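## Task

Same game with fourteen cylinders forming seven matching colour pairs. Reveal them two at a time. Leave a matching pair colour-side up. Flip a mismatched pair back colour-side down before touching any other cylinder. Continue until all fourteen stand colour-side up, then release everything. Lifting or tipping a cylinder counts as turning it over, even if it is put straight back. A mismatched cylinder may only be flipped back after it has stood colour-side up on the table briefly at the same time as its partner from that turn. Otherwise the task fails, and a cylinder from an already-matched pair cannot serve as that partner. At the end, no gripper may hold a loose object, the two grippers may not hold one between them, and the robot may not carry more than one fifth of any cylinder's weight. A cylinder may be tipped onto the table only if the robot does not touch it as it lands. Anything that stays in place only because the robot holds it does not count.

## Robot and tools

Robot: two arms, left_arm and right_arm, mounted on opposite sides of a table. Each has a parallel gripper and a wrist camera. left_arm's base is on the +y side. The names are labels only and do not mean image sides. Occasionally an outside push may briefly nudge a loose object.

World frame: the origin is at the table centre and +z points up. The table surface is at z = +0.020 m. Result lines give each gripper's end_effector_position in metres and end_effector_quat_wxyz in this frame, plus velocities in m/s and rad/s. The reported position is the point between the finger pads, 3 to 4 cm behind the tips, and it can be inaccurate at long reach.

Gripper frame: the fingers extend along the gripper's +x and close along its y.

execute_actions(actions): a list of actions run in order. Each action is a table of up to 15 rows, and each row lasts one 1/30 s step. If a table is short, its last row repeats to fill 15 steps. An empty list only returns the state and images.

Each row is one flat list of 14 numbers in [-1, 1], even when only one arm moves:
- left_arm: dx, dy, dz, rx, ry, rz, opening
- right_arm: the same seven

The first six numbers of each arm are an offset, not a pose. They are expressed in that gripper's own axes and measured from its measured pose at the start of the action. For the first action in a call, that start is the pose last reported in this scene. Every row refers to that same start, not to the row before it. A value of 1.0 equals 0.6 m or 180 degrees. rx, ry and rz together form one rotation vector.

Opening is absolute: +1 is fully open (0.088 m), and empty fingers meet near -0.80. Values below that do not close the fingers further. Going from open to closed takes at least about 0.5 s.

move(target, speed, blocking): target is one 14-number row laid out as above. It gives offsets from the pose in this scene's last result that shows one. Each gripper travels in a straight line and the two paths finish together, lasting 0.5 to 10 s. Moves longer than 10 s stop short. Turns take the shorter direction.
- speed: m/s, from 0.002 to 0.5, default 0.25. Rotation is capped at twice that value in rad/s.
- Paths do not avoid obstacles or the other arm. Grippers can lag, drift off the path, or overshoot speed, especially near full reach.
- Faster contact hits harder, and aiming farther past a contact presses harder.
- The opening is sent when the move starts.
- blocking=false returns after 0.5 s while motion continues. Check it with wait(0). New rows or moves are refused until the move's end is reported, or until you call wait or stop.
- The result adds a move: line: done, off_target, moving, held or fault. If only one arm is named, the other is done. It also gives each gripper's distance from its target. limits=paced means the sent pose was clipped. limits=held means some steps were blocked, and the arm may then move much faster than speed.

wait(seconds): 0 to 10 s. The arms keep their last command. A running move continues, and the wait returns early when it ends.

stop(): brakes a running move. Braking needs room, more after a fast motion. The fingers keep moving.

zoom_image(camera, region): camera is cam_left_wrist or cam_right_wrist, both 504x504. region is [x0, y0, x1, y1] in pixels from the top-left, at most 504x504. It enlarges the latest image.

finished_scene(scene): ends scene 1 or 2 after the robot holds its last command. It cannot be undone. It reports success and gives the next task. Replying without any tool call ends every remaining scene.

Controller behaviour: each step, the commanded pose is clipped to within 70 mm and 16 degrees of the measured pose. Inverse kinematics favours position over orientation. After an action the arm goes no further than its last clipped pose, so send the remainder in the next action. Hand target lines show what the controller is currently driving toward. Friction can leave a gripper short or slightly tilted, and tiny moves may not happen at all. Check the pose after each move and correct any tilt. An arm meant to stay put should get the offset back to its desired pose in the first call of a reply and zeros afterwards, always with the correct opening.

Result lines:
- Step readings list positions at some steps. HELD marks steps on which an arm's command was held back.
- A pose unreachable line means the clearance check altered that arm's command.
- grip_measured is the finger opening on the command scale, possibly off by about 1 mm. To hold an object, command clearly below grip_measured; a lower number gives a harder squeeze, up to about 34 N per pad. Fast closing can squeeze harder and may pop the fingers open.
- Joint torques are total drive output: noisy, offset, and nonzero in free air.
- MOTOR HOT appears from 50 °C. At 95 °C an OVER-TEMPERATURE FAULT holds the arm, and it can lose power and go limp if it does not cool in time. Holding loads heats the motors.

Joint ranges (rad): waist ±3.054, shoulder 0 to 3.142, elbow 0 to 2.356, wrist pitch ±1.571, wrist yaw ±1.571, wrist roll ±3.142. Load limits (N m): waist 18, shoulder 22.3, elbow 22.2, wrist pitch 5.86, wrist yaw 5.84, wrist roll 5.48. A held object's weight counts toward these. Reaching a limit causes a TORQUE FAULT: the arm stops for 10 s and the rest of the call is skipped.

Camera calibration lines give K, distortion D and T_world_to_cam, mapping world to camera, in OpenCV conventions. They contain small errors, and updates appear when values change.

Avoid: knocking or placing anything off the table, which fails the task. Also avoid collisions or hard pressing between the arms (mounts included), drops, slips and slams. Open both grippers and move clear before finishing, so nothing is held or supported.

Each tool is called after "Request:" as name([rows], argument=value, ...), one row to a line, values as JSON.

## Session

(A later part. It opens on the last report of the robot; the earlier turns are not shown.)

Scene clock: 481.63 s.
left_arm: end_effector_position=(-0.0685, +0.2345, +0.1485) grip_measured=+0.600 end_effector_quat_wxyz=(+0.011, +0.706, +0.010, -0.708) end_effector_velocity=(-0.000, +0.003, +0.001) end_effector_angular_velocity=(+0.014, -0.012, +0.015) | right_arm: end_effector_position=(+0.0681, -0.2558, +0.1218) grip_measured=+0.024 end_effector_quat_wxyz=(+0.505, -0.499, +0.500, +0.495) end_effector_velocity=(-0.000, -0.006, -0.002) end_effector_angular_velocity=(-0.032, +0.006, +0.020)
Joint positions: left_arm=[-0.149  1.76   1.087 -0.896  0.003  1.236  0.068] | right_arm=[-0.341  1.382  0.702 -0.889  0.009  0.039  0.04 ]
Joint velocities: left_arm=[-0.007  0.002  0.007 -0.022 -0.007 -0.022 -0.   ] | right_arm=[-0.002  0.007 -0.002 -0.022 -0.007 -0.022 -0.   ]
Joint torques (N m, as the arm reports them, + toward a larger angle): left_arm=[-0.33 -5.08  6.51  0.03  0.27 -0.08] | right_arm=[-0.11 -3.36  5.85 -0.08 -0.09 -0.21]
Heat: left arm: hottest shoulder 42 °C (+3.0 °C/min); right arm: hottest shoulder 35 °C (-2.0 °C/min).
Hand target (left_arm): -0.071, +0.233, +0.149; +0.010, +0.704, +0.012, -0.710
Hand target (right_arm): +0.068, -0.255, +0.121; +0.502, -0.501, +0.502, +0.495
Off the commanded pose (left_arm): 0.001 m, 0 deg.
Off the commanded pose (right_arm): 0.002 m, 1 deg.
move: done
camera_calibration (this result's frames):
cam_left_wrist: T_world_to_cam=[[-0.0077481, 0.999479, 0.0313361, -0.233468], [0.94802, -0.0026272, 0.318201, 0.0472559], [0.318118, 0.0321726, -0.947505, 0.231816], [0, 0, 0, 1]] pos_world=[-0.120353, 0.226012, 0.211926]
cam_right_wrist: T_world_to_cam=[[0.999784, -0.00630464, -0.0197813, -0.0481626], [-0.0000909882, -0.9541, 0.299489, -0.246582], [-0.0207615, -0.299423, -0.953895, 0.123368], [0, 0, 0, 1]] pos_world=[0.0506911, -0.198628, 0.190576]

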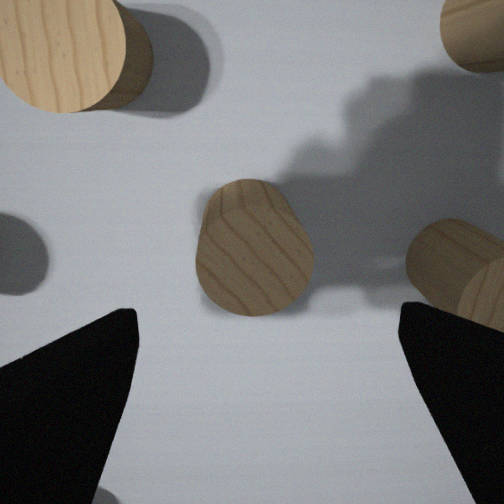

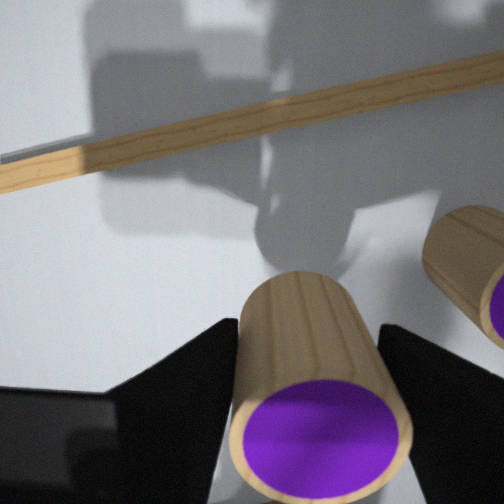

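Request:
move(target=[0.125,0,0.005,0,0,0,0.5, 0.079,0,0,0,0,0,-0.25], speed=0.1)

Request:
move(target=[0,0,0,0,0,0,0.5, 0,0,0,0,0,0,0.55])

Request:
move(target=[0,0,0,0,0,0,-0.25, -0.1,0,0,0,0,0,0.55])

Request:
move(target=[-0.15,0,0,0,0,0,-0.25, 0,0,0,0,0,0,0.55])

Request:
move(target=[-0.215,0.358,-0.175,0,0,0.505,-0.25, -0.255,0.043,0.28,0,-0.494,0,0.55], speed=0.4)

Scene clock: 486.67 s.
left_arm: end_effector_position=(-0.0711, +0.2325, +0.0768) grip_measured=+0.500 end_effector_quat_wxyz=(+0.013, +0.705, +0.007, -0.709) end_effector_velocity=(-0.001, -0.005, -0.002) end_effector_angular_velocity=(-0.018, -0.002, +0.020) | right_arm: end_effector_position=(+0.0679, -0.2515, +0.0784) grip_measured=+0.023 end_effector_quat_wxyz=(+0.509, -0.495, +0.496, +0.499) end_effector_velocity=(-0.001, -0.001, -0.002) end_effector_angular_velocity=(-0.003, +0.007, +0.005)
Joint positions: left_arm=[-0.154  1.918  0.957 -0.6    0.003  1.231  0.064] | right_arm=[-0.341  1.496  0.594 -0.652  0.009  0.039  0.04 ]
Joint velocities: left_arm=[-0.002  0.007  0.002  0.022 -0.007 -0.022 -0.   ] | right_arm=[-0.002  0.002 -0.007  0.007 -0.007 -0.007 -0.   ]
Joint torques (N m, as the arm reports them, + toward a larger angle): left_arm=[-0.18 -5.38  4.2   0.47  0.01 -0.08] | right_arm=[-0.11 -3.94  3.19  0.31  0.   -0.06]
Heat: left arm: hottest shoulder 41 °C (+2.0 °C/min); right arm: hottest shoulder 35 °C (-2.0 °C/min).
Hand target (left_arm): -0.071, +0.235, +0.074; +0.011, +0.706, +0.010, -0.708
Hand target (right_arm): +0.068, -0.256, +0.075; +0.505, -0.499, +0.500, +0.495
Off the commanded pose (left_arm): 0.004 m, 0 deg.
Off the commanded pose (right_arm): 0.006 m, 1 deg.
move: done
camera_calibration (this result's frames):
cam_left_wrist: T_world_to_cam=[[-0.00689011, 0.999697, 0.023622, -0.22868], [0.949063, -0.000904101, 0.315086, 0.0724077], [0.315012, 0.0245898, -0.948769, 0.166351], [0, 0, 0, 1]] pos_world=[-0.122698, 0.224586, 0.140416]
cam_right_wrist: T_world_to_cam=[[0.999777, -0.00558673, -0.0203419, -0.0486505], [0.000408233, -0.958989, 0.283443, -0.229559], [-0.0210912, -0.283388, -0.958773, 0.0877412], [0, 0, 0, 1]] pos_world=[0.0505839, -0.195552, 0.148201]

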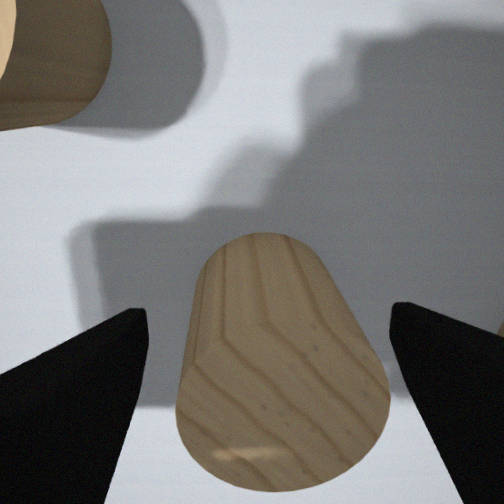

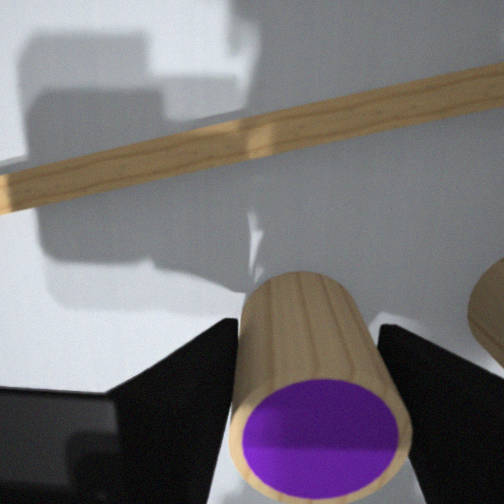

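Scene clock: 487.33 s.
left_arm: end_effector_position=(-0.0711, +0.2325, +0.0768) grip_measured=+0.500 end_effector_quat_wxyz=(+0.013, +0.705, +0.007, -0.709) end_effector_velocity=(+0.002, +0.002, +0.000) end_effector_angular_velocity=(+0.005, -0.009, +0.010) | right_arm: end_effector_position=(+0.0679, -0.2514, +0.0784) grip_measured=+0.548 end_effector_quat_wxyz=(+0.509, -0.495, +0.496, +0.500) end_effector_velocity=(-0.001, +0.001, -0.000) end_effector_angular_velocity=(+0.007, +0.007, +0.005)
Joint positions: left_arm=[-0.154  1.918  0.957 -0.6    0.003  1.231  0.064] | right_arm=[-0.341  1.496  0.594 -0.652  0.009  0.039  0.066]
Joint velocities: left_arm=[ 0.002 -0.002 -0.002 -0.007 -0.007 -0.007 -0.   ] | right_arm=[-0.002 -0.002 -0.002  0.007 -0.007 -0.007  0.001]
Joint torques (N m, as the arm reports them, + toward a larger angle): left_arm=[ 0.03 -6.13  4.79  0.23  0.    0.04] | right_arm=[ 0.06 -4.59  4.53  0.15  0.01 -0.02]
Heat: left arm: hottest shoulder 41 °C (+2.0 °C/min); right arm: hottest shoulder 35 °C (-2.0 °C/min).
Hand target (left_arm): -0.071, +0.233, +0.077; +0.013, +0.705, +0.007, -0.709
Hand target (right_arm): +0.068, -0.251, +0.078; +0.509, -0.495, +0.496, +0.500
Off the commanded pose (left_arm): 0.000 m, 0 deg.
Off the commanded pose (right_arm): 0.000 m, 0 deg.
move: done
camera_calibration (this result's frames):
cam_left_wrist: T_world_to_cam=[[-0.00689011, 0.999697, 0.023622, -0.22868], [0.949063, -0.000904101, 0.315086, 0.0724077], [0.315012, 0.0245898, -0.948769, 0.166351], [0, 0, 0, 1]] pos_world=[-0.122698, 0.224586, 0.140416]
cam_right_wrist: T_world_to_cam=[[0.999777, -0.00557897, -0.0203546, -0.0486447], [0.000411223, -0.959097, 0.283077, -0.229478], [-0.0211013, -0.283022, -0.958881, 0.0878672], [0, 0, 0, 1]] pos_world=[0.0505823, -0.195495, 0.148224]

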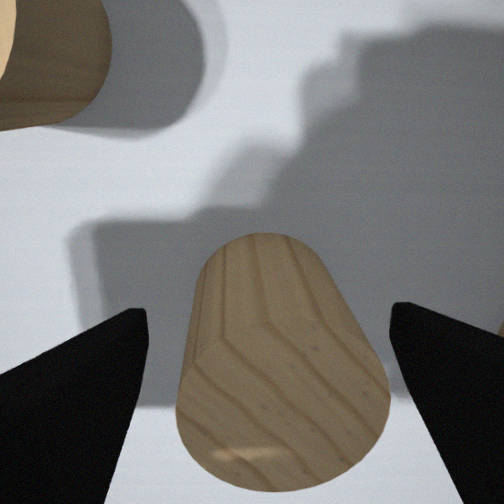

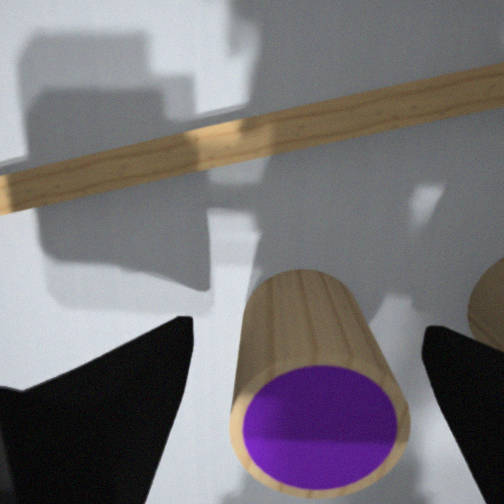

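Scene clock: 488.20 s.
left_arm: end_effector_position=(-0.0711, +0.2324, +0.0768) grip_measured=+0.034 end_effector_quat_wxyz=(+0.013, +0.705, +0.007, -0.709) end_effector_velocity=(-0.000, +0.003, -0.001) end_effector_angular_velocity=(+0.009, -0.011, +0.000) | right_arm: end_effector_position=(+0.0681, -0.2556, +0.1341) grip_measured=+0.550 end_effector_quat_wxyz=(+0.506, -0.499, +0.500, +0.495) end_effector_velocity=(+0.000, -0.002, +0.003) end_effector_angular_velocity=(-0.007, +0.007, -0.015)
Joint positions: left_arm=[-0.154  1.918  0.957 -0.6    0.003  1.231  0.041] | right_arm=[-0.341  1.359  0.737 -0.947  0.009  0.039  0.066]
Joint velocities: left_arm=[-0.007  0.002 -0.002 -0.007 -0.007 -0.007 -0.   ] | right_arm=[-0.007 -0.007  0.007 -0.022 -0.007  0.007  0.   ]
Joint torques (N m, as the arm reports them, + toward a larger angle): left_arm=[ 0.1  -6.11  4.62  0.2   0.08  0.02] | right_arm=[ 0.29 -5.09  6.78 -0.05  0.    0.05]
Heat: left arm: hottest shoulder 41 °C (+2.0 °C/min); right arm: hottest shoulder 35 °C (-2.0 °C/min).
Hand target (left_arm): -0.071, +0.232, +0.077; +0.013, +0.705, +0.007, -0.709
Hand target (right_arm): +0.067, -0.252, +0.138; +0.509, -0.495, +0.496, +0.500
Off the commanded pose (left_arm): 0.000 m, 0 deg.
Off the commanded pose (right_arm): 0.005 m, 1 deg.
move: done
camera_calibration (this result's frames):
cam_left_wrist: T_world_to_cam=[[-0.00689985, 0.999708, 0.0231405, -0.22855], [0.948985, -0.000749022, 0.31532, 0.0723202], [0.315245, 0.0241357, -0.948703, 0.166462], [0, 0, 0, 1]] pos_world=[-0.122684, 0.22452, 0.140408]
cam_right_wrist: T_world_to_cam=[[0.999786, -0.00590069, -0.0198194, -0.0478039], [0.000282324, -0.954441, 0.298401, -0.250026], [-0.0206772, -0.298343, -0.954235, 0.135474], [0, 0, 0, 1]] pos_world=[0.0506655, -0.1985, 0.202934]

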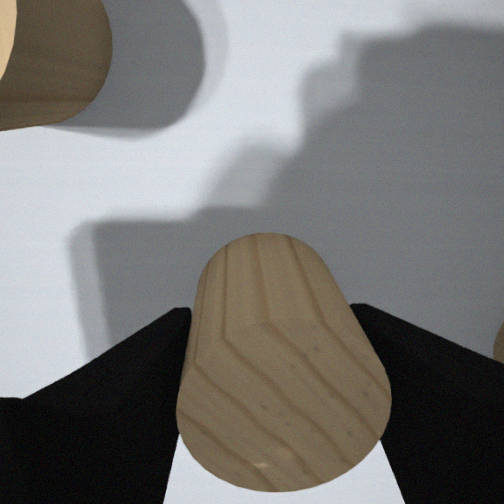

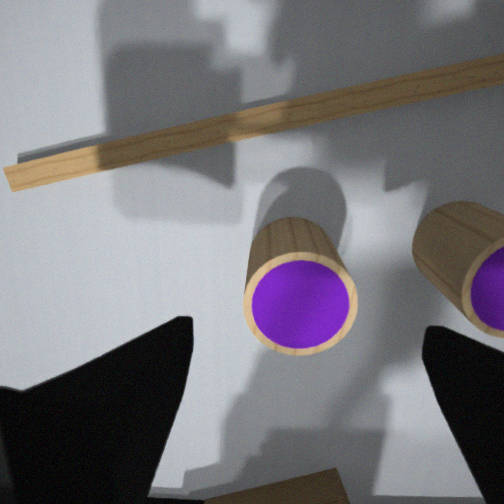

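Scene clock: 489.10 s.
left_arm: end_effector_position=(-0.0699, +0.2360, +0.1607) grip_measured=+0.034 end_effector_quat_wxyz=(+0.007, +0.707, +0.013, -0.707) end_effector_velocity=(+0.001, +0.002, +0.002) end_effector_angular_velocity=(+0.009, -0.011, +0.019) | right_arm: end_effector_position=(+0.0681, -0.2555, +0.1342) grip_measured=+0.550 end_effector_quat_wxyz=(+0.506, -0.499, +0.500, +0.495) end_effector_velocity=(-0.001, -0.001, +0.001) end_effector_angular_velocity=(-0.003, +0.007, +0.005)
Joint positions: left_arm=[-0.154  1.745  1.122 -0.956  0.003  1.231  0.041] | right_arm=[-0.341  1.359  0.737 -0.947  0.009  0.039  0.066]
Joint velocities: left_arm=[-0.002 -0.002  0.007 -0.022 -0.007 -0.022 -0.   ] | right_arm=[-0.002 -0.002  0.002 -0.007 -0.007 -0.007 -0.   ]
Joint torques (N m, as the arm reports them, + toward a larger angle): left_arm=[-0.23 -6.83  6.68  0.01  0.03 -0.03] | right_arm=[ 0.05 -4.23  5.32  0.14  0.01 -0.01]
Heat: left arm: hottest shoulder 41 °C (+2.0 °C/min); right arm: hottest shoulder 35 °C (-2.0 °C/min).
Hand target (left_arm): -0.071, +0.233, +0.167; +0.013, +0.705, +0.007, -0.709
Hand target (right_arm): +0.068, -0.256, +0.134; +0.506, -0.499, +0.500, +0.495
Off the commanded pose (left_arm): 0.007 m, 1 deg.
Off the commanded pose (right_arm): 0.000 m, 0 deg.
move: done
camera_calibration (this result's frames):
cam_left_wrist: T_world_to_cam=[[-0.0070784, 0.999154, 0.0405225, -0.236692], [0.947202, -0.0062912, 0.320577, 0.0451138], [0.32056, 0.0406521, -0.946355, 0.241751], [0, 0, 0, 1]] pos_world=[-0.121903, 0.226948, 0.223911]
cam_right_wrist: T_world_to_cam=[[0.999786, -0.00590069, -0.0198194, -0.047801], [0.000282324, -0.954441, 0.298401, -0.250019], [-0.0206772, -0.298343, -0.954235, 0.135569], [0, 0, 0, 1]] pos_world=[0.0506645, -0.198464, 0.203023]

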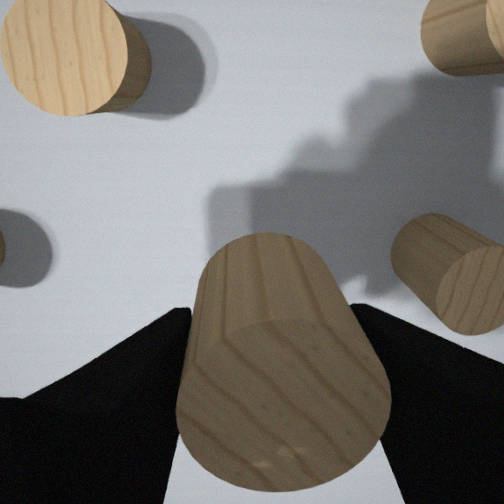

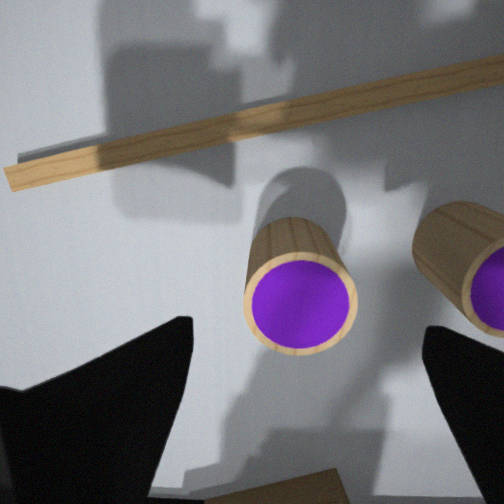

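Scene clock: 491.70 s.
left_arm: end_effector_position=(+0.0394, +0.0263, +0.2867) grip_measured=+0.033 end_effector_quat_wxyz=(+0.504, +0.508, -0.495, -0.493) end_effector_velocity=(-0.002, -0.001, -0.005) end_effector_angular_velocity=(+0.007, +0.008, +0.000) | right_arm: end_effector_position=(+0.0420, -0.0869, +0.2963) grip_measured=+0.550 end_effector_quat_wxyz=(+0.708, +0.005, +0.002, +0.706) end_effector_velocity=(+0.002, +0.001, -0.002) end_effector_angular_velocity=(-0.002, -0.008, -0.000)
Joint positions: left_arm=[0.197 1.867 0.841 1.025 0.016 1.576 0.041] | right_arm=[-0.228  1.287  0.429  0.862  0.144  0.01   0.066]
Joint velocities: left_arm=[-0.007  0.012 -0.002  0.007 -0.007 -0.007 -0.   ] | right_arm=[-0.007  0.007 -0.002  0.007 -0.007 -0.007 -0.   ]
Joint torques (N m, as the arm reports them, + toward a larger angle): left_arm=[ 0.22 -6.25  7.14  2.1   0.18  0.04] | right_arm=[ 0.32 -3.84  4.61  2.    0.11 -0.19]
Heat: left arm: hottest shoulder 41 °C (+2.0 °C/min); right arm: hottest elbow 35 °C (-2.0 °C/min).
Hand target (left_arm): +0.040, +0.024, +0.289; +0.506, +0.505, -0.499, -0.490
Hand target (right_arm): +0.042, -0.088, +0.287; +0.708, -0.006, +0.006, +0.706
Off the commanded pose (left_arm): 0.004 m, 1 deg.
Off the commanded pose (right_arm): 0.009 m, 2 deg.
move: off_target (right_arm)
camera_calibration (this result's frames):
cam_left_wrist: T_world_to_cam=[[0.025933, 0.0343971, -0.999072, 0.290536], [0.938118, 0.344418, 0.0362088, -0.0274467], [0.345344, -0.938186, -0.0233367, 0.0945863], [0, 0, 0, 1]] pos_world=[-0.014451, 0.0881991, 0.293467]
cam_right_wrist: T_world_to_cam=[[0.999657, 0.0256989, -0.00501873, -0.0191885], [0.00284416, -0.297104, -0.954841, 0.290857], [-0.0260295, 0.954499, -0.297076, 0.254392], [0, 0, 0, 1]] pos_world=[0.0249763, -0.155909, 0.353199]

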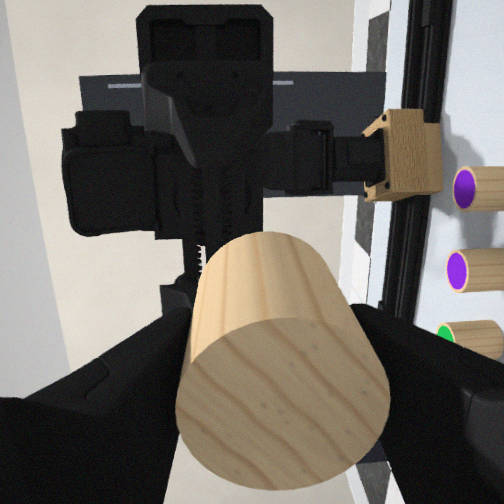

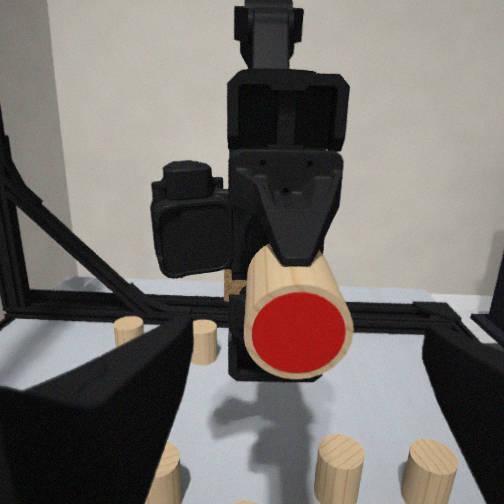

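Request:
move(target=[0,0,0,0,0,0,-0.25, 0.106,0,-0.008,0,0,0,0.55], speed=0.15)

Request:
move(target=[0,0,0,0,0,0,-0.25, 0,0,0,0,0,0,-0.25])

Request:
move(target=[0,0,0,0,0,0,0.6, 0,0,0,0,0,0,-0.25])

Request:
move(target=[-0.1,0,0,0,0,0,0.6, 0,0,0,0,0,0,-0.25])

Request:
move(target=[-0.038,-0.223,-0.252,0,0,-0.498,0.6, -0.402,0.083,-0.285,0,0.502,0,-0.25], speed=0.4)

Scene clock: 496.10 s.
left_arm: end_effector_position=(+0.0395, +0.0261, +0.2866) grip_measured=+0.033 end_effector_quat_wxyz=(+0.505, +0.508, -0.495, -0.493) end_effector_velocity=(-0.000, -0.000, +0.004) end_effector_angular_velocity=(-0.012, +0.007, +0.005) | right_arm: end_effector_position=(+0.0418, -0.0267, +0.2915) grip_measured=+0.550 end_effector_quat_wxyz=(+0.708, +0.004, +0.003, +0.706) end_effector_velocity=(-0.000, +0.001, -0.000) end_effector_angular_velocity=(+0.002, -0.007, +0.005)
Joint positions: left_arm=[0.198 1.869 0.841 1.026 0.016 1.576 0.041] | right_arm=[-0.257  1.561  0.627  0.936  0.115  0.009  0.066]
Joint velocities: left_arm=[-0.002 -0.002  0.002  0.007 -0.007 -0.007 -0.   ] | right_arm=[-0.002  0.007  0.002  0.007 -0.007 -0.007 -0.   ]
Joint torques (N m, as the arm reports them, + toward a larger angle): left_arm=[ 0.03 -7.06  5.83  1.69  0.   -0.05] | right_arm=[-0.15 -5.19  7.31  1.99 -0.12  0.01]
Heat: left arm: hottest shoulder 41 °C (+2.0 °C/min); right arm: hottest elbow 35 °C (-2.0 °C/min).
Hand target (left_arm): +0.039, +0.026, +0.287; +0.505, +0.508, -0.495, -0.493
Hand target (right_arm): +0.042, -0.023, +0.292; +0.708, +0.005, +0.002, +0.706
Off the commanded pose (left_arm): 0.000 m, 0 deg.
Off the commanded pose (right_arm): 0.004 m, 0 deg.
move: done
camera_calibration (this result's frames):
cam_left_wrist: T_world_to_cam=[[0.025948, 0.0340162, -0.999084, 0.290479], [0.938117, 0.344432, 0.0360916, -0.0274678], [0.345345, -0.938195, -0.0229739, 0.0942305], [0, 0, 0, 1]] pos_world=[-0.0143114, 0.0879864, 0.29337]
cam_right_wrist: T_world_to_cam=[[0.99967, 0.0253111, -0.00444122, -0.0206795], [0.00330921, -0.298181, -0.954504, 0.303998], [-0.0254838, 0.954174, -0.298166, 0.195861], [0, 0, 0, 1]] pos_world=[0.024658, -0.0957158, 0.348475]

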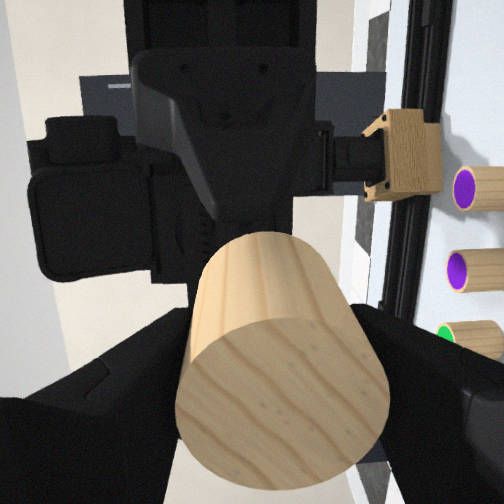

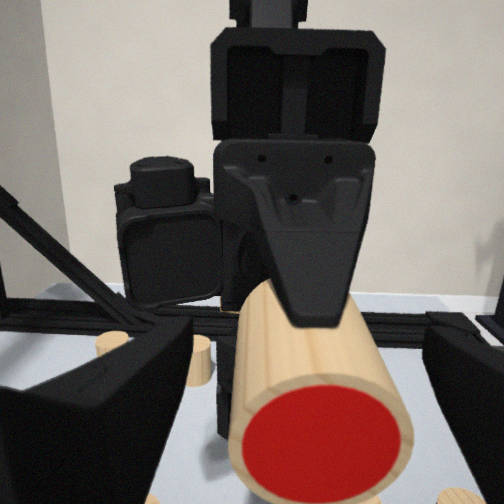

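Scene clock: 496.60 s.
left_arm: end_effector_position=(+0.0395, +0.0261, +0.2865) grip_measured=+0.033 end_effector_quat_wxyz=(+0.504, +0.508, -0.495, -0.493) end_effector_velocity=(-0.003, +0.001, -0.001) end_effector_angular_velocity=(+0.007, +0.008, +0.000) | right_arm: end_effector_position=(+0.0416, -0.0268, +0.2915) grip_measured=+0.024 end_effector_quat_wxyz=(+0.708, +0.004, +0.002, +0.706) end_effector_velocity=(+0.000, -0.001, -0.002) end_effector_angular_velocity=(-0.007, -0.008, +0.005)
Joint positions: left_arm=[0.198 1.869 0.841 1.026 0.016 1.577 0.041] | right_arm=[-0.257  1.561  0.627  0.936  0.115  0.008  0.04 ]
Joint velocities: left_arm=[-0.007 -0.002 -0.002 -0.007 -0.007 -0.007  0.   ] | right_arm=[-0.002 -0.002 -0.002 -0.007 -0.007 -0.007 -0.   ]
Joint torques (N m, as the arm reports them, + toward a larger angle): left_arm=[-0.11 -6.86  5.93  1.79 -0.01 -0.08] | right_arm=[ 0.04 -6.51  5.93  1.82  0.02  0.02]
Heat: left arm: hottest shoulder 41 °C (+2.0 °C/min); right arm: hottest elbow 35 °C (-2.0 °C/min).
Hand target (left_arm): +0.039, +0.026, +0.287; +0.504, +0.508, -0.495, -0.493
Hand target (right_arm): +0.042, -0.027, +0.291; +0.708, +0.004, +0.003, +0.706
Off the commanded pose (left_arm): 0.000 m, 0 deg.
Off the commanded pose (right_arm): 0.000 m, 0 deg.
move: done
camera_calibration (this result's frames):
cam_left_wrist: T_world_to_cam=[[0.0270755, 0.0344253, -0.99904, 0.290328], [0.938076, 0.344416, 0.0372913, -0.0278065], [0.345369, -0.938186, -0.0229684, 0.0942259], [0, 0, 0, 1]] pos_world=[-0.0143189, 0.0879838, 0.293251]
cam_right_wrist: T_world_to_cam=[[0.999664, 0.025691, -0.00333002, -0.0208293], [0.00447397, -0.297821, -0.954611, 0.304067], [-0.0255167, 0.954276, -0.297836, 0.195801], [0, 0, 0, 1]] pos_world=[0.0244581, -0.0957555, 0.348513]

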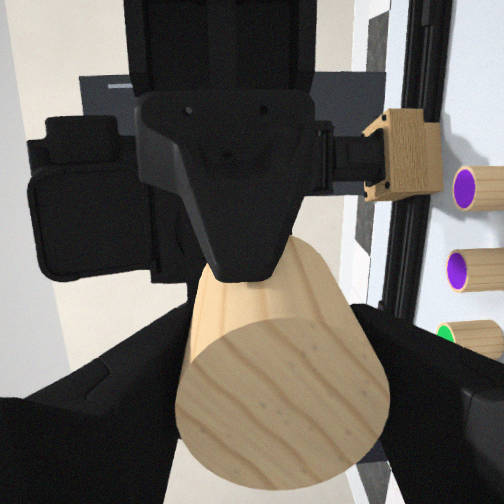

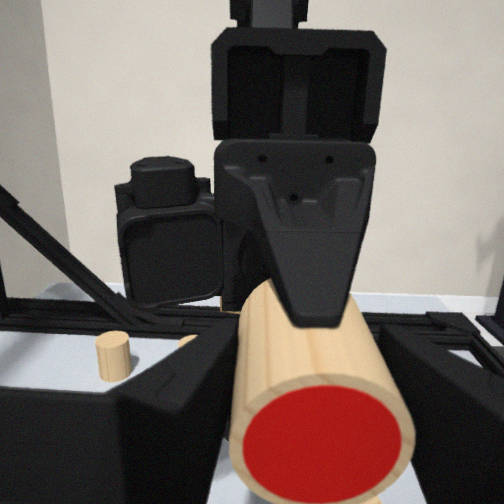

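Scene clock: 497.27 s.
left_arm: end_effector_position=(+0.0395, +0.0261, +0.2865) grip_measured=+0.598 end_effector_quat_wxyz=(+0.504, +0.508, -0.495, -0.493) end_effector_velocity=(-0.002, +0.001, -0.005) end_effector_angular_velocity=(+0.021, +0.023, -0.010) | right_arm: end_effector_position=(+0.0416, -0.0268, +0.2915) grip_measured=+0.024 end_effector_quat_wxyz=(+0.708, +0.004, +0.002, +0.706) end_effector_velocity=(-0.002, -0.001, -0.002) end_effector_angular_velocity=(-0.007, -0.008, +0.010)
Joint positions: left_arm=[0.198 1.869 0.841 1.026 0.016 1.577 0.068] | right_arm=[-0.257  1.561  0.627  0.936  0.115  0.008  0.04 ]
Joint velocities: left_arm=[-0.002 -0.002 -0.002 -0.022  0.007 -0.022  0.   ] | right_arm=[ 0.002 -0.002 -0.002 -0.007 -0.007 -0.007 -0.   ]
Joint torques (N m, as the arm reports them, + toward a larger angle): left_arm=[-0.07 -7.02  5.84  1.74  0.01 -0.02] | right_arm=[ 0.04 -6.44  5.97  1.85  0.01 -0.01]
Heat: left arm: hottest shoulder 41 °C (+2.0 °C/min); right arm: hottest elbow 35 °C (-2.0 °C/min).
Hand target (left_arm): +0.040, +0.026, +0.286; +0.504, +0.508, -0.495, -0.493
Hand target (right_arm): +0.042, -0.027, +0.292; +0.708, +0.004, +0.002, +0.706
Off the commanded pose (left_arm): 0.000 m, 0 deg.
Off the commanded pose (right_arm): 0.000 m, 0 deg.
move: done
camera_calibration (this result's frames):
cam_left_wrist: T_world_to_cam=[[0.0270755, 0.0344253, -0.99904, 0.290328], [0.938076, 0.344416, 0.0372913, -0.0278065], [0.345369, -0.938186, -0.0229684, 0.0942259], [0, 0, 0, 1]] pos_world=[-0.0143189, 0.0879838, 0.293251]
cam_right_wrist: T_world_to_cam=[[0.999664, 0.025691, -0.00333002, -0.0208293], [0.00447397, -0.297821, -0.954611, 0.304067], [-0.0255167, 0.954276, -0.297836, 0.195801], [0, 0, 0, 1]] pos_world=[0.0244581, -0.0957555, 0.348513]

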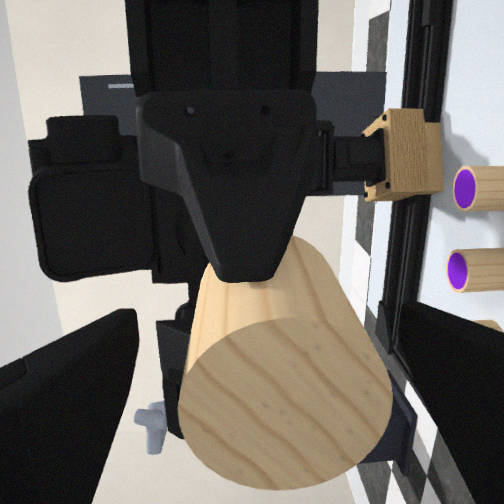

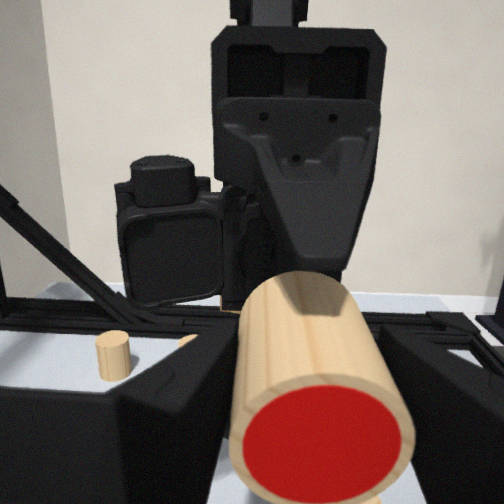

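Scene clock: 498.17 s.
left_arm: end_effector_position=(+0.0372, +0.0838, +0.2838) grip_measured=+0.600 end_effector_quat_wxyz=(+0.502, +0.510, -0.493, -0.495) end_effector_velocity=(-0.000, +0.002, +0.001) end_effector_angular_velocity=(+0.003, -0.007, +0.005) | right_arm: end_effector_position=(+0.0416, -0.0268, +0.2915) grip_measured=+0.023 end_effector_quat_wxyz=(+0.708, +0.004, +0.002, +0.706) end_effector_velocity=(+0.000, -0.001, +0.000) end_effector_angular_velocity=(-0.002, -0.008, +0.005)
Joint positions: left_arm=[0.198 1.689 0.6   1.079 0.016 1.577 0.068] | right_arm=[-0.257  1.561  0.627  0.936  0.115  0.008  0.04 ]
Joint velocities: left_arm=[-0.002 -0.012 -0.007 -0.007 -0.007  0.007 -0.   ] | right_arm=[-0.002 -0.007 -0.002 -0.007 -0.007 -0.007 -0.   ]
Joint torques (N m, as the arm reports them, + toward a larger angle): left_arm=[ 0.14 -6.74  5.    2.    0.05 -0.05] | right_arm=[-0.01 -6.43  5.97  1.86  0.    0.  ]
Heat: left arm: hottest shoulder 41 °C (+2.0 °C/min); right arm: hottest elbow 35 °C (-2.0 °C/min).
Hand target (left_arm): +0.038, +0.086, +0.287; +0.504, +0.508, -0.495, -0.493
Hand target (right_arm): +0.042, -0.027, +0.292; +0.708, +0.004, +0.002, +0.706
Off the commanded pose (left_arm): 0.004 m, 0 deg.
Off the commanded pose (right_arm): 0.000 m, 0 deg.
move: done
camera_calibration (this result's frames):
cam_left_wrist: T_world_to_cam=[[0.0267338, 0.0428015, -0.998726, 0.284925], [0.938089, 0.344092, 0.0398571, -0.0460674], [0.34536, -0.93796, -0.0309528, 0.151344], [0, 0, 0, 1]] pos_world=[-0.0166699, 0.145611, 0.291083]
cam_right_wrist: T_world_to_cam=[[0.999664, 0.025691, -0.00333002, -0.0208293], [0.00447397, -0.297821, -0.954611, 0.304067], [-0.0255167, 0.954276, -0.297836, 0.195801], [0, 0, 0, 1]] pos_world=[0.0244581, -0.0957555, 0.348513]

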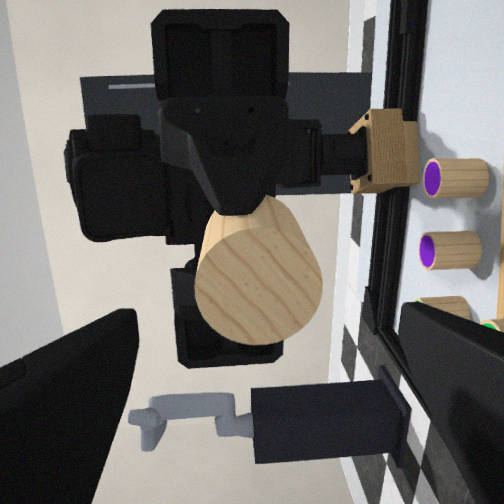

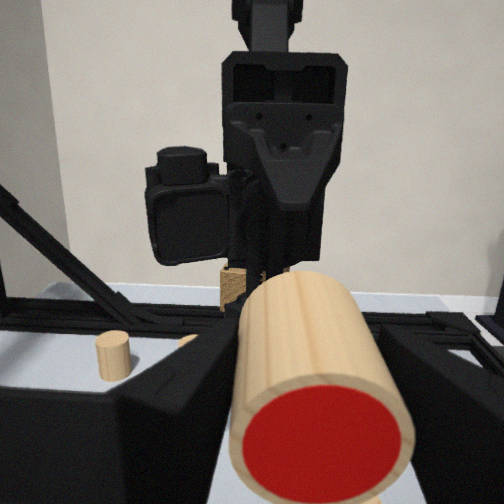

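Scene clock: 500.77 s.
left_arm: end_effector_position=(+0.1870, +0.1123, +0.1526) grip_measured=+0.600 end_effector_quat_wxyz=(+0.014, +0.707, +0.011, -0.707) end_effector_velocity=(-0.003, +0.003, -0.005) end_effector_angular_velocity=(+0.032, +0.005, +0.000) | right_arm: end_effector_position=(-0.0073, -0.2681, +0.1196) grip_measured=+0.022 end_effector_quat_wxyz=(+0.502, -0.498, +0.502, +0.498) end_effector_velocity=(-0.001, -0.003, -0.000) end_effector_angular_velocity=(-0.010, +0.004, +0.010)
Joint positions: left_arm=[ 0.543  2.271  1.855 -1.151  0.001  1.922  0.068] | right_arm=[ 0.035  1.403  0.709 -0.876  0.001  0.411  0.04 ]
Joint velocities: left_arm=[-0.007  0.017  0.007 -0.022 -0.007 -0.007  0.   ] | right_arm=[ 0.002 -0.002 -0.002 -0.007 -0.007 -0.007 -0.   ]
Joint torques (N m, as the arm reports them, + toward a larger angle): left_arm=[ 0.13 -8.2   6.96 -0.01 -0.15  0.12] | right_arm=[ 0.35 -3.56  6.12 -0.04 -0.08  0.11]
Heat: left arm: hottest shoulder 41 °C (+1.0 °C/min); right arm: hottest elbow 35 °C (-2.0 °C/min).
Hand target (left_arm): +0.189, +0.112, +0.151; +0.011, +0.709, +0.012, -0.705
Hand target (right_arm): -0.009, -0.267, +0.120; +0.501, -0.498, +0.504, +0.497
Off the commanded pose (left_arm): 0.002 m, 1 deg.
Off the commanded pose (right_arm): 0.003 m, 1 deg.
move: done
camera_calibration (this result's frames):
cam_left_wrist: T_world_to_cam=[[-0.0128302, 0.999521, 0.028166, -0.108092], [0.946752, 0.00308055, 0.321948, -0.197559], [0.321707, 0.0307969, -0.946338, 0.157643], [0, 0, 0, 1]] pos_world=[0.134938, 0.103794, 0.215832]
cam_right_wrist: T_world_to_cam=[[0.999587, -0.00211626, -0.0286752, 0.0292836], [0.00658393, -0.953945, 0.299911, -0.257673], [-0.0279893, -0.299976, -0.953536, 0.115816], [0, 0, 0, 1]] pos_world=[-0.0243334, -0.211002, 0.188554]

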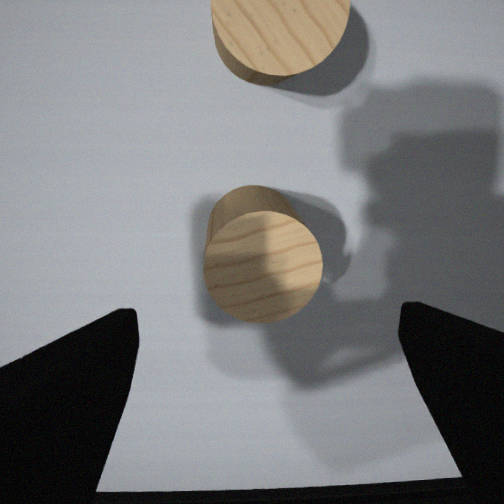

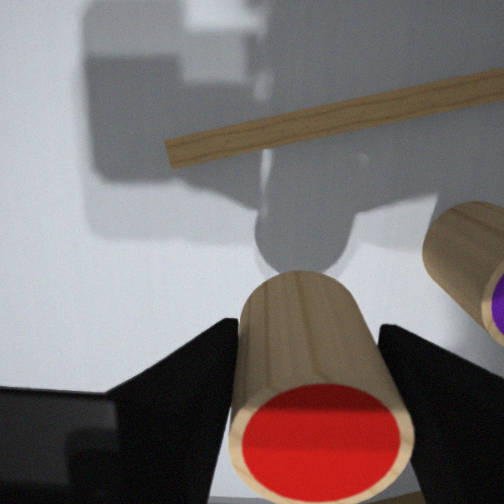

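Request:
move(target=[0.128,-0.003,0.001,0,0,0,0.6, 0.076,0,0,0,0,0,-0.25], speed=0.1)

Request:
move(target=[0,0,0,0,0,0,-0.25, 0,0,0,0,0,0,0.55])

Request:
move(target=[-0.15,0,0,0,0,0,-0.25, -0.1,0,0,0,0,0,0.55])

Request:
move(target=[-0.205,0.145,0.248,0,0,0.503,-0.25, -0.255,-0.082,0.30,0,-0.494,0,0.55], speed=0.4)

Scene clock: 504.73 s.
left_arm: end_effector_position=(+0.1870, +0.1125, +0.0803) grip_measured=+0.600 end_effector_quat_wxyz=(+0.017, +0.709, +0.008, -0.705) end_effector_velocity=(+0.001, +0.002, +0.002) end_effector_angular_velocity=(+0.005, -0.006, +0.010) | right_arm: end_effector_position=(-0.0092, -0.2641, +0.0783) grip_measured=+0.022 end_effector_quat_wxyz=(+0.504, -0.492, +0.499, +0.504) end_effector_velocity=(+0.002, +0.001, -0.002) end_effector_angular_velocity=(+0.001, -0.008, -0.010)
Joint positions: left_arm=[ 0.543  2.351  1.694 -0.9    0.     1.922  0.068] | right_arm=[ 0.035  1.512  0.608 -0.649  0.     0.411  0.04 ]
Joint velocities: left_arm=[ 0.002 -0.007 -0.002 -0.007 -0.007 -0.007 -0.   ] | right_arm=[-0.002  0.007 -0.002  0.007  0.007  0.007 -0.   ]
Joint torques (N m, as the arm reports them, + toward a larger angle): left_arm=[-0.01 -8.51  4.98  0.4   0.06  0.02] | right_arm=[ 0.03 -4.05  3.01  0.36  0.03 -0.02]
Heat: left arm: hottest shoulder 42 °C (+1.0 °C/min); right arm: hottest elbow 35 °C (-2.0 °C/min).
Hand target (left_arm): +0.187, +0.114, +0.076; +0.014, +0.707, +0.011, -0.707
Hand target (right_arm): -0.007, -0.268, +0.074; +0.502, -0.498, +0.501, +0.498
Off the commanded pose (left_arm): 0.005 m, 1 deg.
Off the commanded pose (right_arm): 0.006 m, 1 deg.
move: done
camera_calibration (this result's frames):
cam_left_wrist: T_world_to_cam=[[-0.0129246, 0.999721, 0.0197806, -0.105553], [0.945523, 0.00578346, 0.325504, -0.17462], [0.325299, 0.02291, -0.945334, 0.089306], [0, 0, 0, 1]] pos_world=[0.134692, 0.104488, 0.143351]
cam_right_wrist: T_world_to_cam=[[0.999353, -0.00121498, -0.0359409, 0.0307735], [0.00906868, -0.958614, 0.284565, -0.241435], [-0.0347992, -0.284707, -0.957983, 0.0818547], [0, 0, 0, 1]] pos_world=[-0.0257156, -0.208101, 0.148225]

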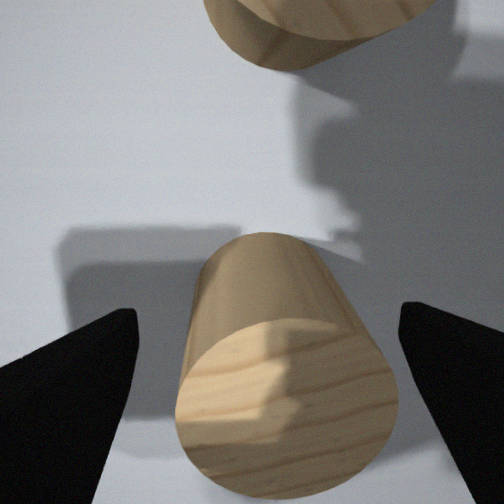

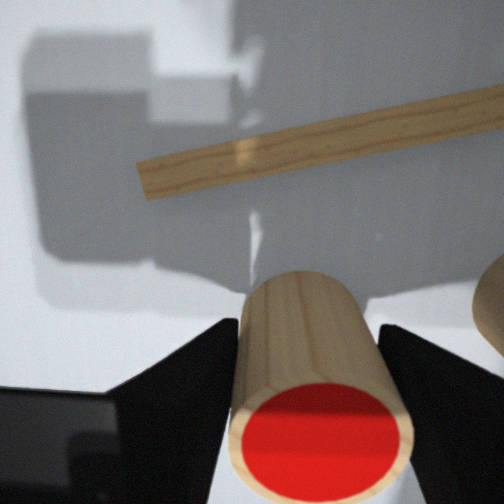

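Scene clock: 505.40 s.
left_arm: end_effector_position=(+0.1869, +0.1124, +0.0803) grip_measured=+0.036 end_effector_quat_wxyz=(+0.017, +0.708, +0.008, -0.705) end_effector_velocity=(-0.000, +0.000, +0.002) end_effector_angular_velocity=(+0.005, -0.006, +0.005) | right_arm: end_effector_position=(-0.0092, -0.2641, +0.0782) grip_measured=+0.548 end_effector_quat_wxyz=(+0.504, -0.492, +0.499, +0.504) end_effector_velocity=(+0.001, -0.001, -0.001) end_effector_angular_velocity=(-0.000, +0.007, +0.015)
Joint positions: left_arm=[ 0.543  2.351  1.694 -0.9    0.001  1.922  0.041] | right_arm=[ 0.035  1.512  0.608 -0.649  0.     0.411  0.066]
Joint velocities: left_arm=[-0.002 -0.002  0.002 -0.007 -0.007 -0.007 -0.   ] | right_arm=[-0.007 -0.002 -0.007  0.007 -0.007 -0.022  0.   ]
Joint torques (N m, as the arm reports them, + toward a larger angle): left_arm=[-0.03 -9.35  5.54  0.16  0.05  0.01] | right_arm=[ 0.09 -4.7   4.52  0.15  0.02 -0.01]
Heat: left arm: hottest shoulder 42 °C (+1.0 °C/min); right arm: hottest elbow 35 °C (-1.0 °C/min).
Hand target (left_arm): +0.187, +0.113, +0.080; +0.017, +0.709, +0.008, -0.705
Hand target (right_arm): -0.009, -0.264, +0.078; +0.504, -0.493, +0.499, +0.504
Off the commanded pose (left_arm): 0.000 m, 0 deg.
Off the commanded pose (right_arm): 0.000 m, 0 deg.
move: done
camera_calibration (this result's frames):
cam_left_wrist: T_world_to_cam=[[-0.0129154, 0.999731, 0.0192865, -0.105418], [0.945591, 0.00594029, 0.325302, -0.174613], [0.3251, 0.0224386, -0.945413, 0.0894129], [0, 0, 0, 1]] pos_world=[0.134683, 0.104421, 0.143367]
cam_right_wrist: T_world_to_cam=[[0.999358, -0.00160883, -0.0357968, 0.0306391], [0.00866216, -0.958517, 0.284905, -0.241456], [-0.0347702, -0.285032, -0.957887, 0.0816828], [0, 0, 0, 1]] pos_world=[-0.0256878, -0.208108, 0.148132]

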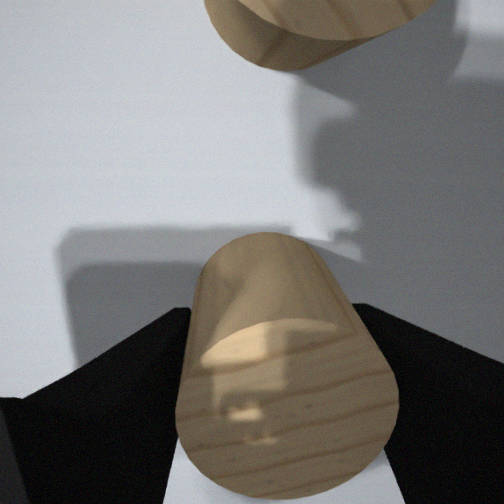

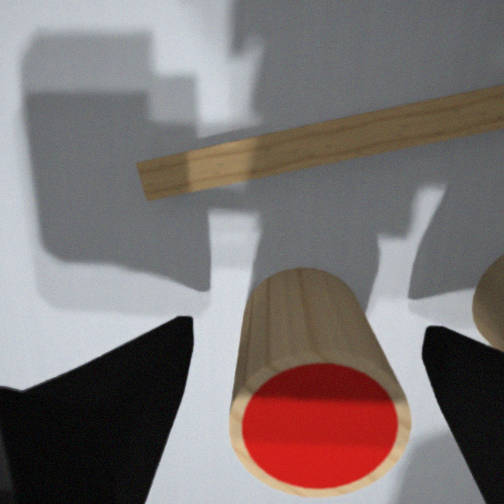

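Scene clock: 506.30 s.
left_arm: end_effector_position=(+0.1858, +0.1152, +0.1649) grip_measured=+0.037 end_effector_quat_wxyz=(+0.013, +0.707, +0.012, -0.707) end_effector_velocity=(+0.005, -0.001, +0.007) end_effector_angular_velocity=(-0.008, -0.027, +0.024) | right_arm: end_effector_position=(-0.0075, -0.2680, +0.1339) grip_measured=+0.550 end_effector_quat_wxyz=(+0.502, -0.498, +0.502, +0.499) end_effector_velocity=(+0.001, -0.002, +0.003) end_effector_angular_velocity=(-0.010, +0.004, -0.015)
Joint positions: left_arm=[ 0.543  2.252  1.873 -1.19   0.001  1.922  0.041] | right_arm=[ 0.035  1.376  0.749 -0.942  0.     0.411  0.066]
Joint velocities: left_arm=[ 0.002 -0.007  0.017 -0.007 -0.022 -0.022 -0.   ] | right_arm=[-0.007 -0.007  0.007 -0.022 -0.007  0.007  0.   ]
Joint torques (N m, as the arm reports them, + toward a larger angle): left_arm=[-0.1  -9.7   7.13 -0.07  0.06 -0.02] | right_arm=[ 0.06 -5.18  6.56 -0.08  0.01 -0.03]
Heat: left arm: hottest shoulder 43 °C (+2.0 °C/min); right arm: hottest elbow 35 °C (-1.0 °C/min).
Hand target (left_arm): +0.186, +0.113, +0.170; +0.017, +0.708, +0.008, -0.705
Hand target (right_arm): -0.009, -0.265, +0.138; +0.504, -0.493, +0.499, +0.504
Off the commanded pose (left_arm): 0.006 m, 1 deg.
Off the commanded pose (right_arm): 0.005 m, 1 deg.
move: done
camera_calibration (this result's frames):
cam_left_wrist: T_world_to_cam=[[-0.0127963, 0.999437, 0.0310069, -0.111788], [0.947121, 0.0021717, 0.320869, -0.20022], [0.320621, 0.0334732, -0.946616, 0.169536], [0, 0, 0, 1]] pos_world=[0.133845, 0.106485, 0.228196]
cam_right_wrist: T_world_to_cam=[[0.999563, -0.00208969, -0.0294774, 0.0299969], [0.00682402, -0.954215, 0.299044, -0.261806], [-0.0287527, -0.299115, -0.953784, 0.129694], [0, 0, 0, 1]] pos_world=[-0.0244682, -0.210963, 0.202876]

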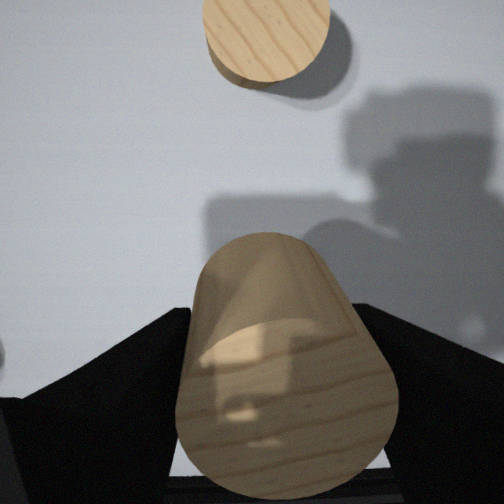

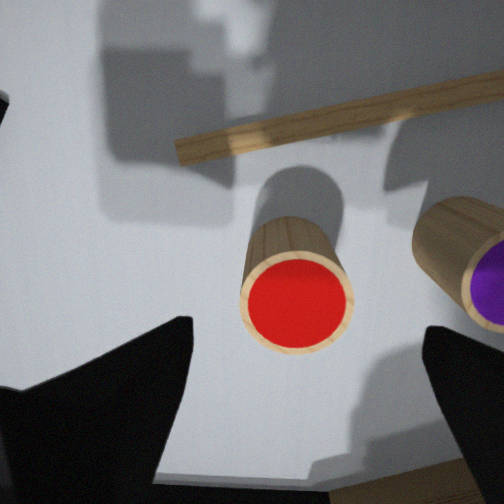

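Scene clock: 508.90 s.
left_arm: end_effector_position=(+0.0397, +0.0242, +0.2913) grip_measured=+0.035 end_effector_quat_wxyz=(+0.508, +0.504, -0.499, -0.490) end_effector_velocity=(-0.000, +0.000, -0.001) end_effector_angular_velocity=(-0.003, +0.007, +0.005) | right_arm: end_effector_position=(+0.0409, -0.0874, +0.2964) grip_measured=+0.550 end_effector_quat_wxyz=(+0.707, +0.008, +0.005, +0.707) end_effector_velocity=(-0.002, -0.000, -0.001) end_effector_angular_velocity=(+0.007, -0.021, +0.019)
Joint positions: left_arm=[0.199 1.869 0.852 1.031 0.019 1.575 0.041] | right_arm=[-0.225  1.285  0.428  0.861  0.144  0.017  0.066]
Joint velocities: left_arm=[-0.002  0.002 -0.002  0.007 -0.007 -0.007 -0.   ] | right_arm=[-0.002  0.007 -0.007  0.022 -0.022 -0.022 -0.   ]
Joint torques (N m, as the arm reports them, + toward a larger angle): left_arm=[-0.25 -6.28  5.57  2.11 -0.22 -0.12] | right_arm=[-0.29 -3.66  4.5   1.98 -0.13 -0.2 ]
Heat: left arm: hottest shoulder 43 °C (+2.0 °C/min); right arm: hottest elbow 35 °C (-1.0 °C/min).
Hand target (left_arm): +0.039, +0.024, +0.288; +0.509, +0.505, -0.496, -0.491
Hand target (right_arm): +0.042, -0.088, +0.287; +0.707, -0.003, +0.009, +0.707
Off the commanded pose (left_arm): 0.003 m, 1 deg.
Off the commanded pose (right_arm): 0.010 m, 2 deg.
move: off_target (right_arm)
camera_calibration (this result's frames):
cam_left_wrist: T_world_to_cam=[[0.0254575, 0.0198479, -0.999479, 0.295738], [0.938793, 0.343108, 0.0307253, -0.0256023], [0.343539, -0.939086, -0.00989843, 0.088816], [0, 0, 0, 1]] pos_world=[-0.0140052, 0.0863205, 0.297249]
cam_right_wrist: T_world_to_cam=[[0.999521, 0.0283976, -0.0123098, -0.0156841], [-0.00333049, -0.296731, -0.954955, 0.291168], [-0.0307712, 0.954539, -0.296494, 0.254924], [0, 0, 0, 1]] pos_world=[0.0244906, -0.156491, 0.353443]

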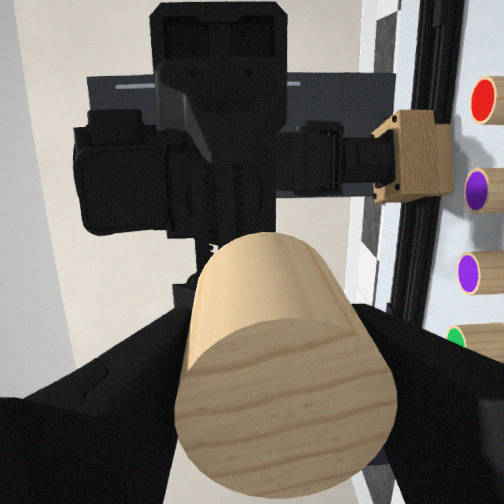

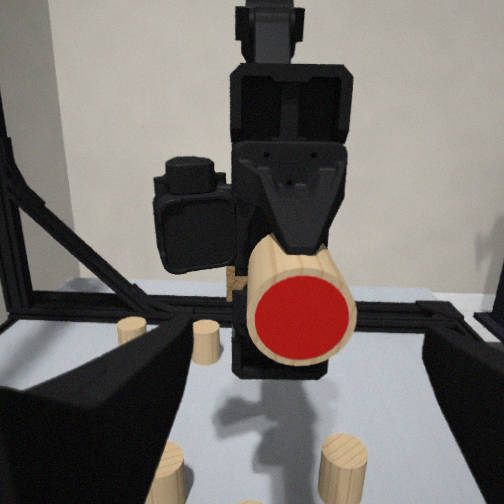

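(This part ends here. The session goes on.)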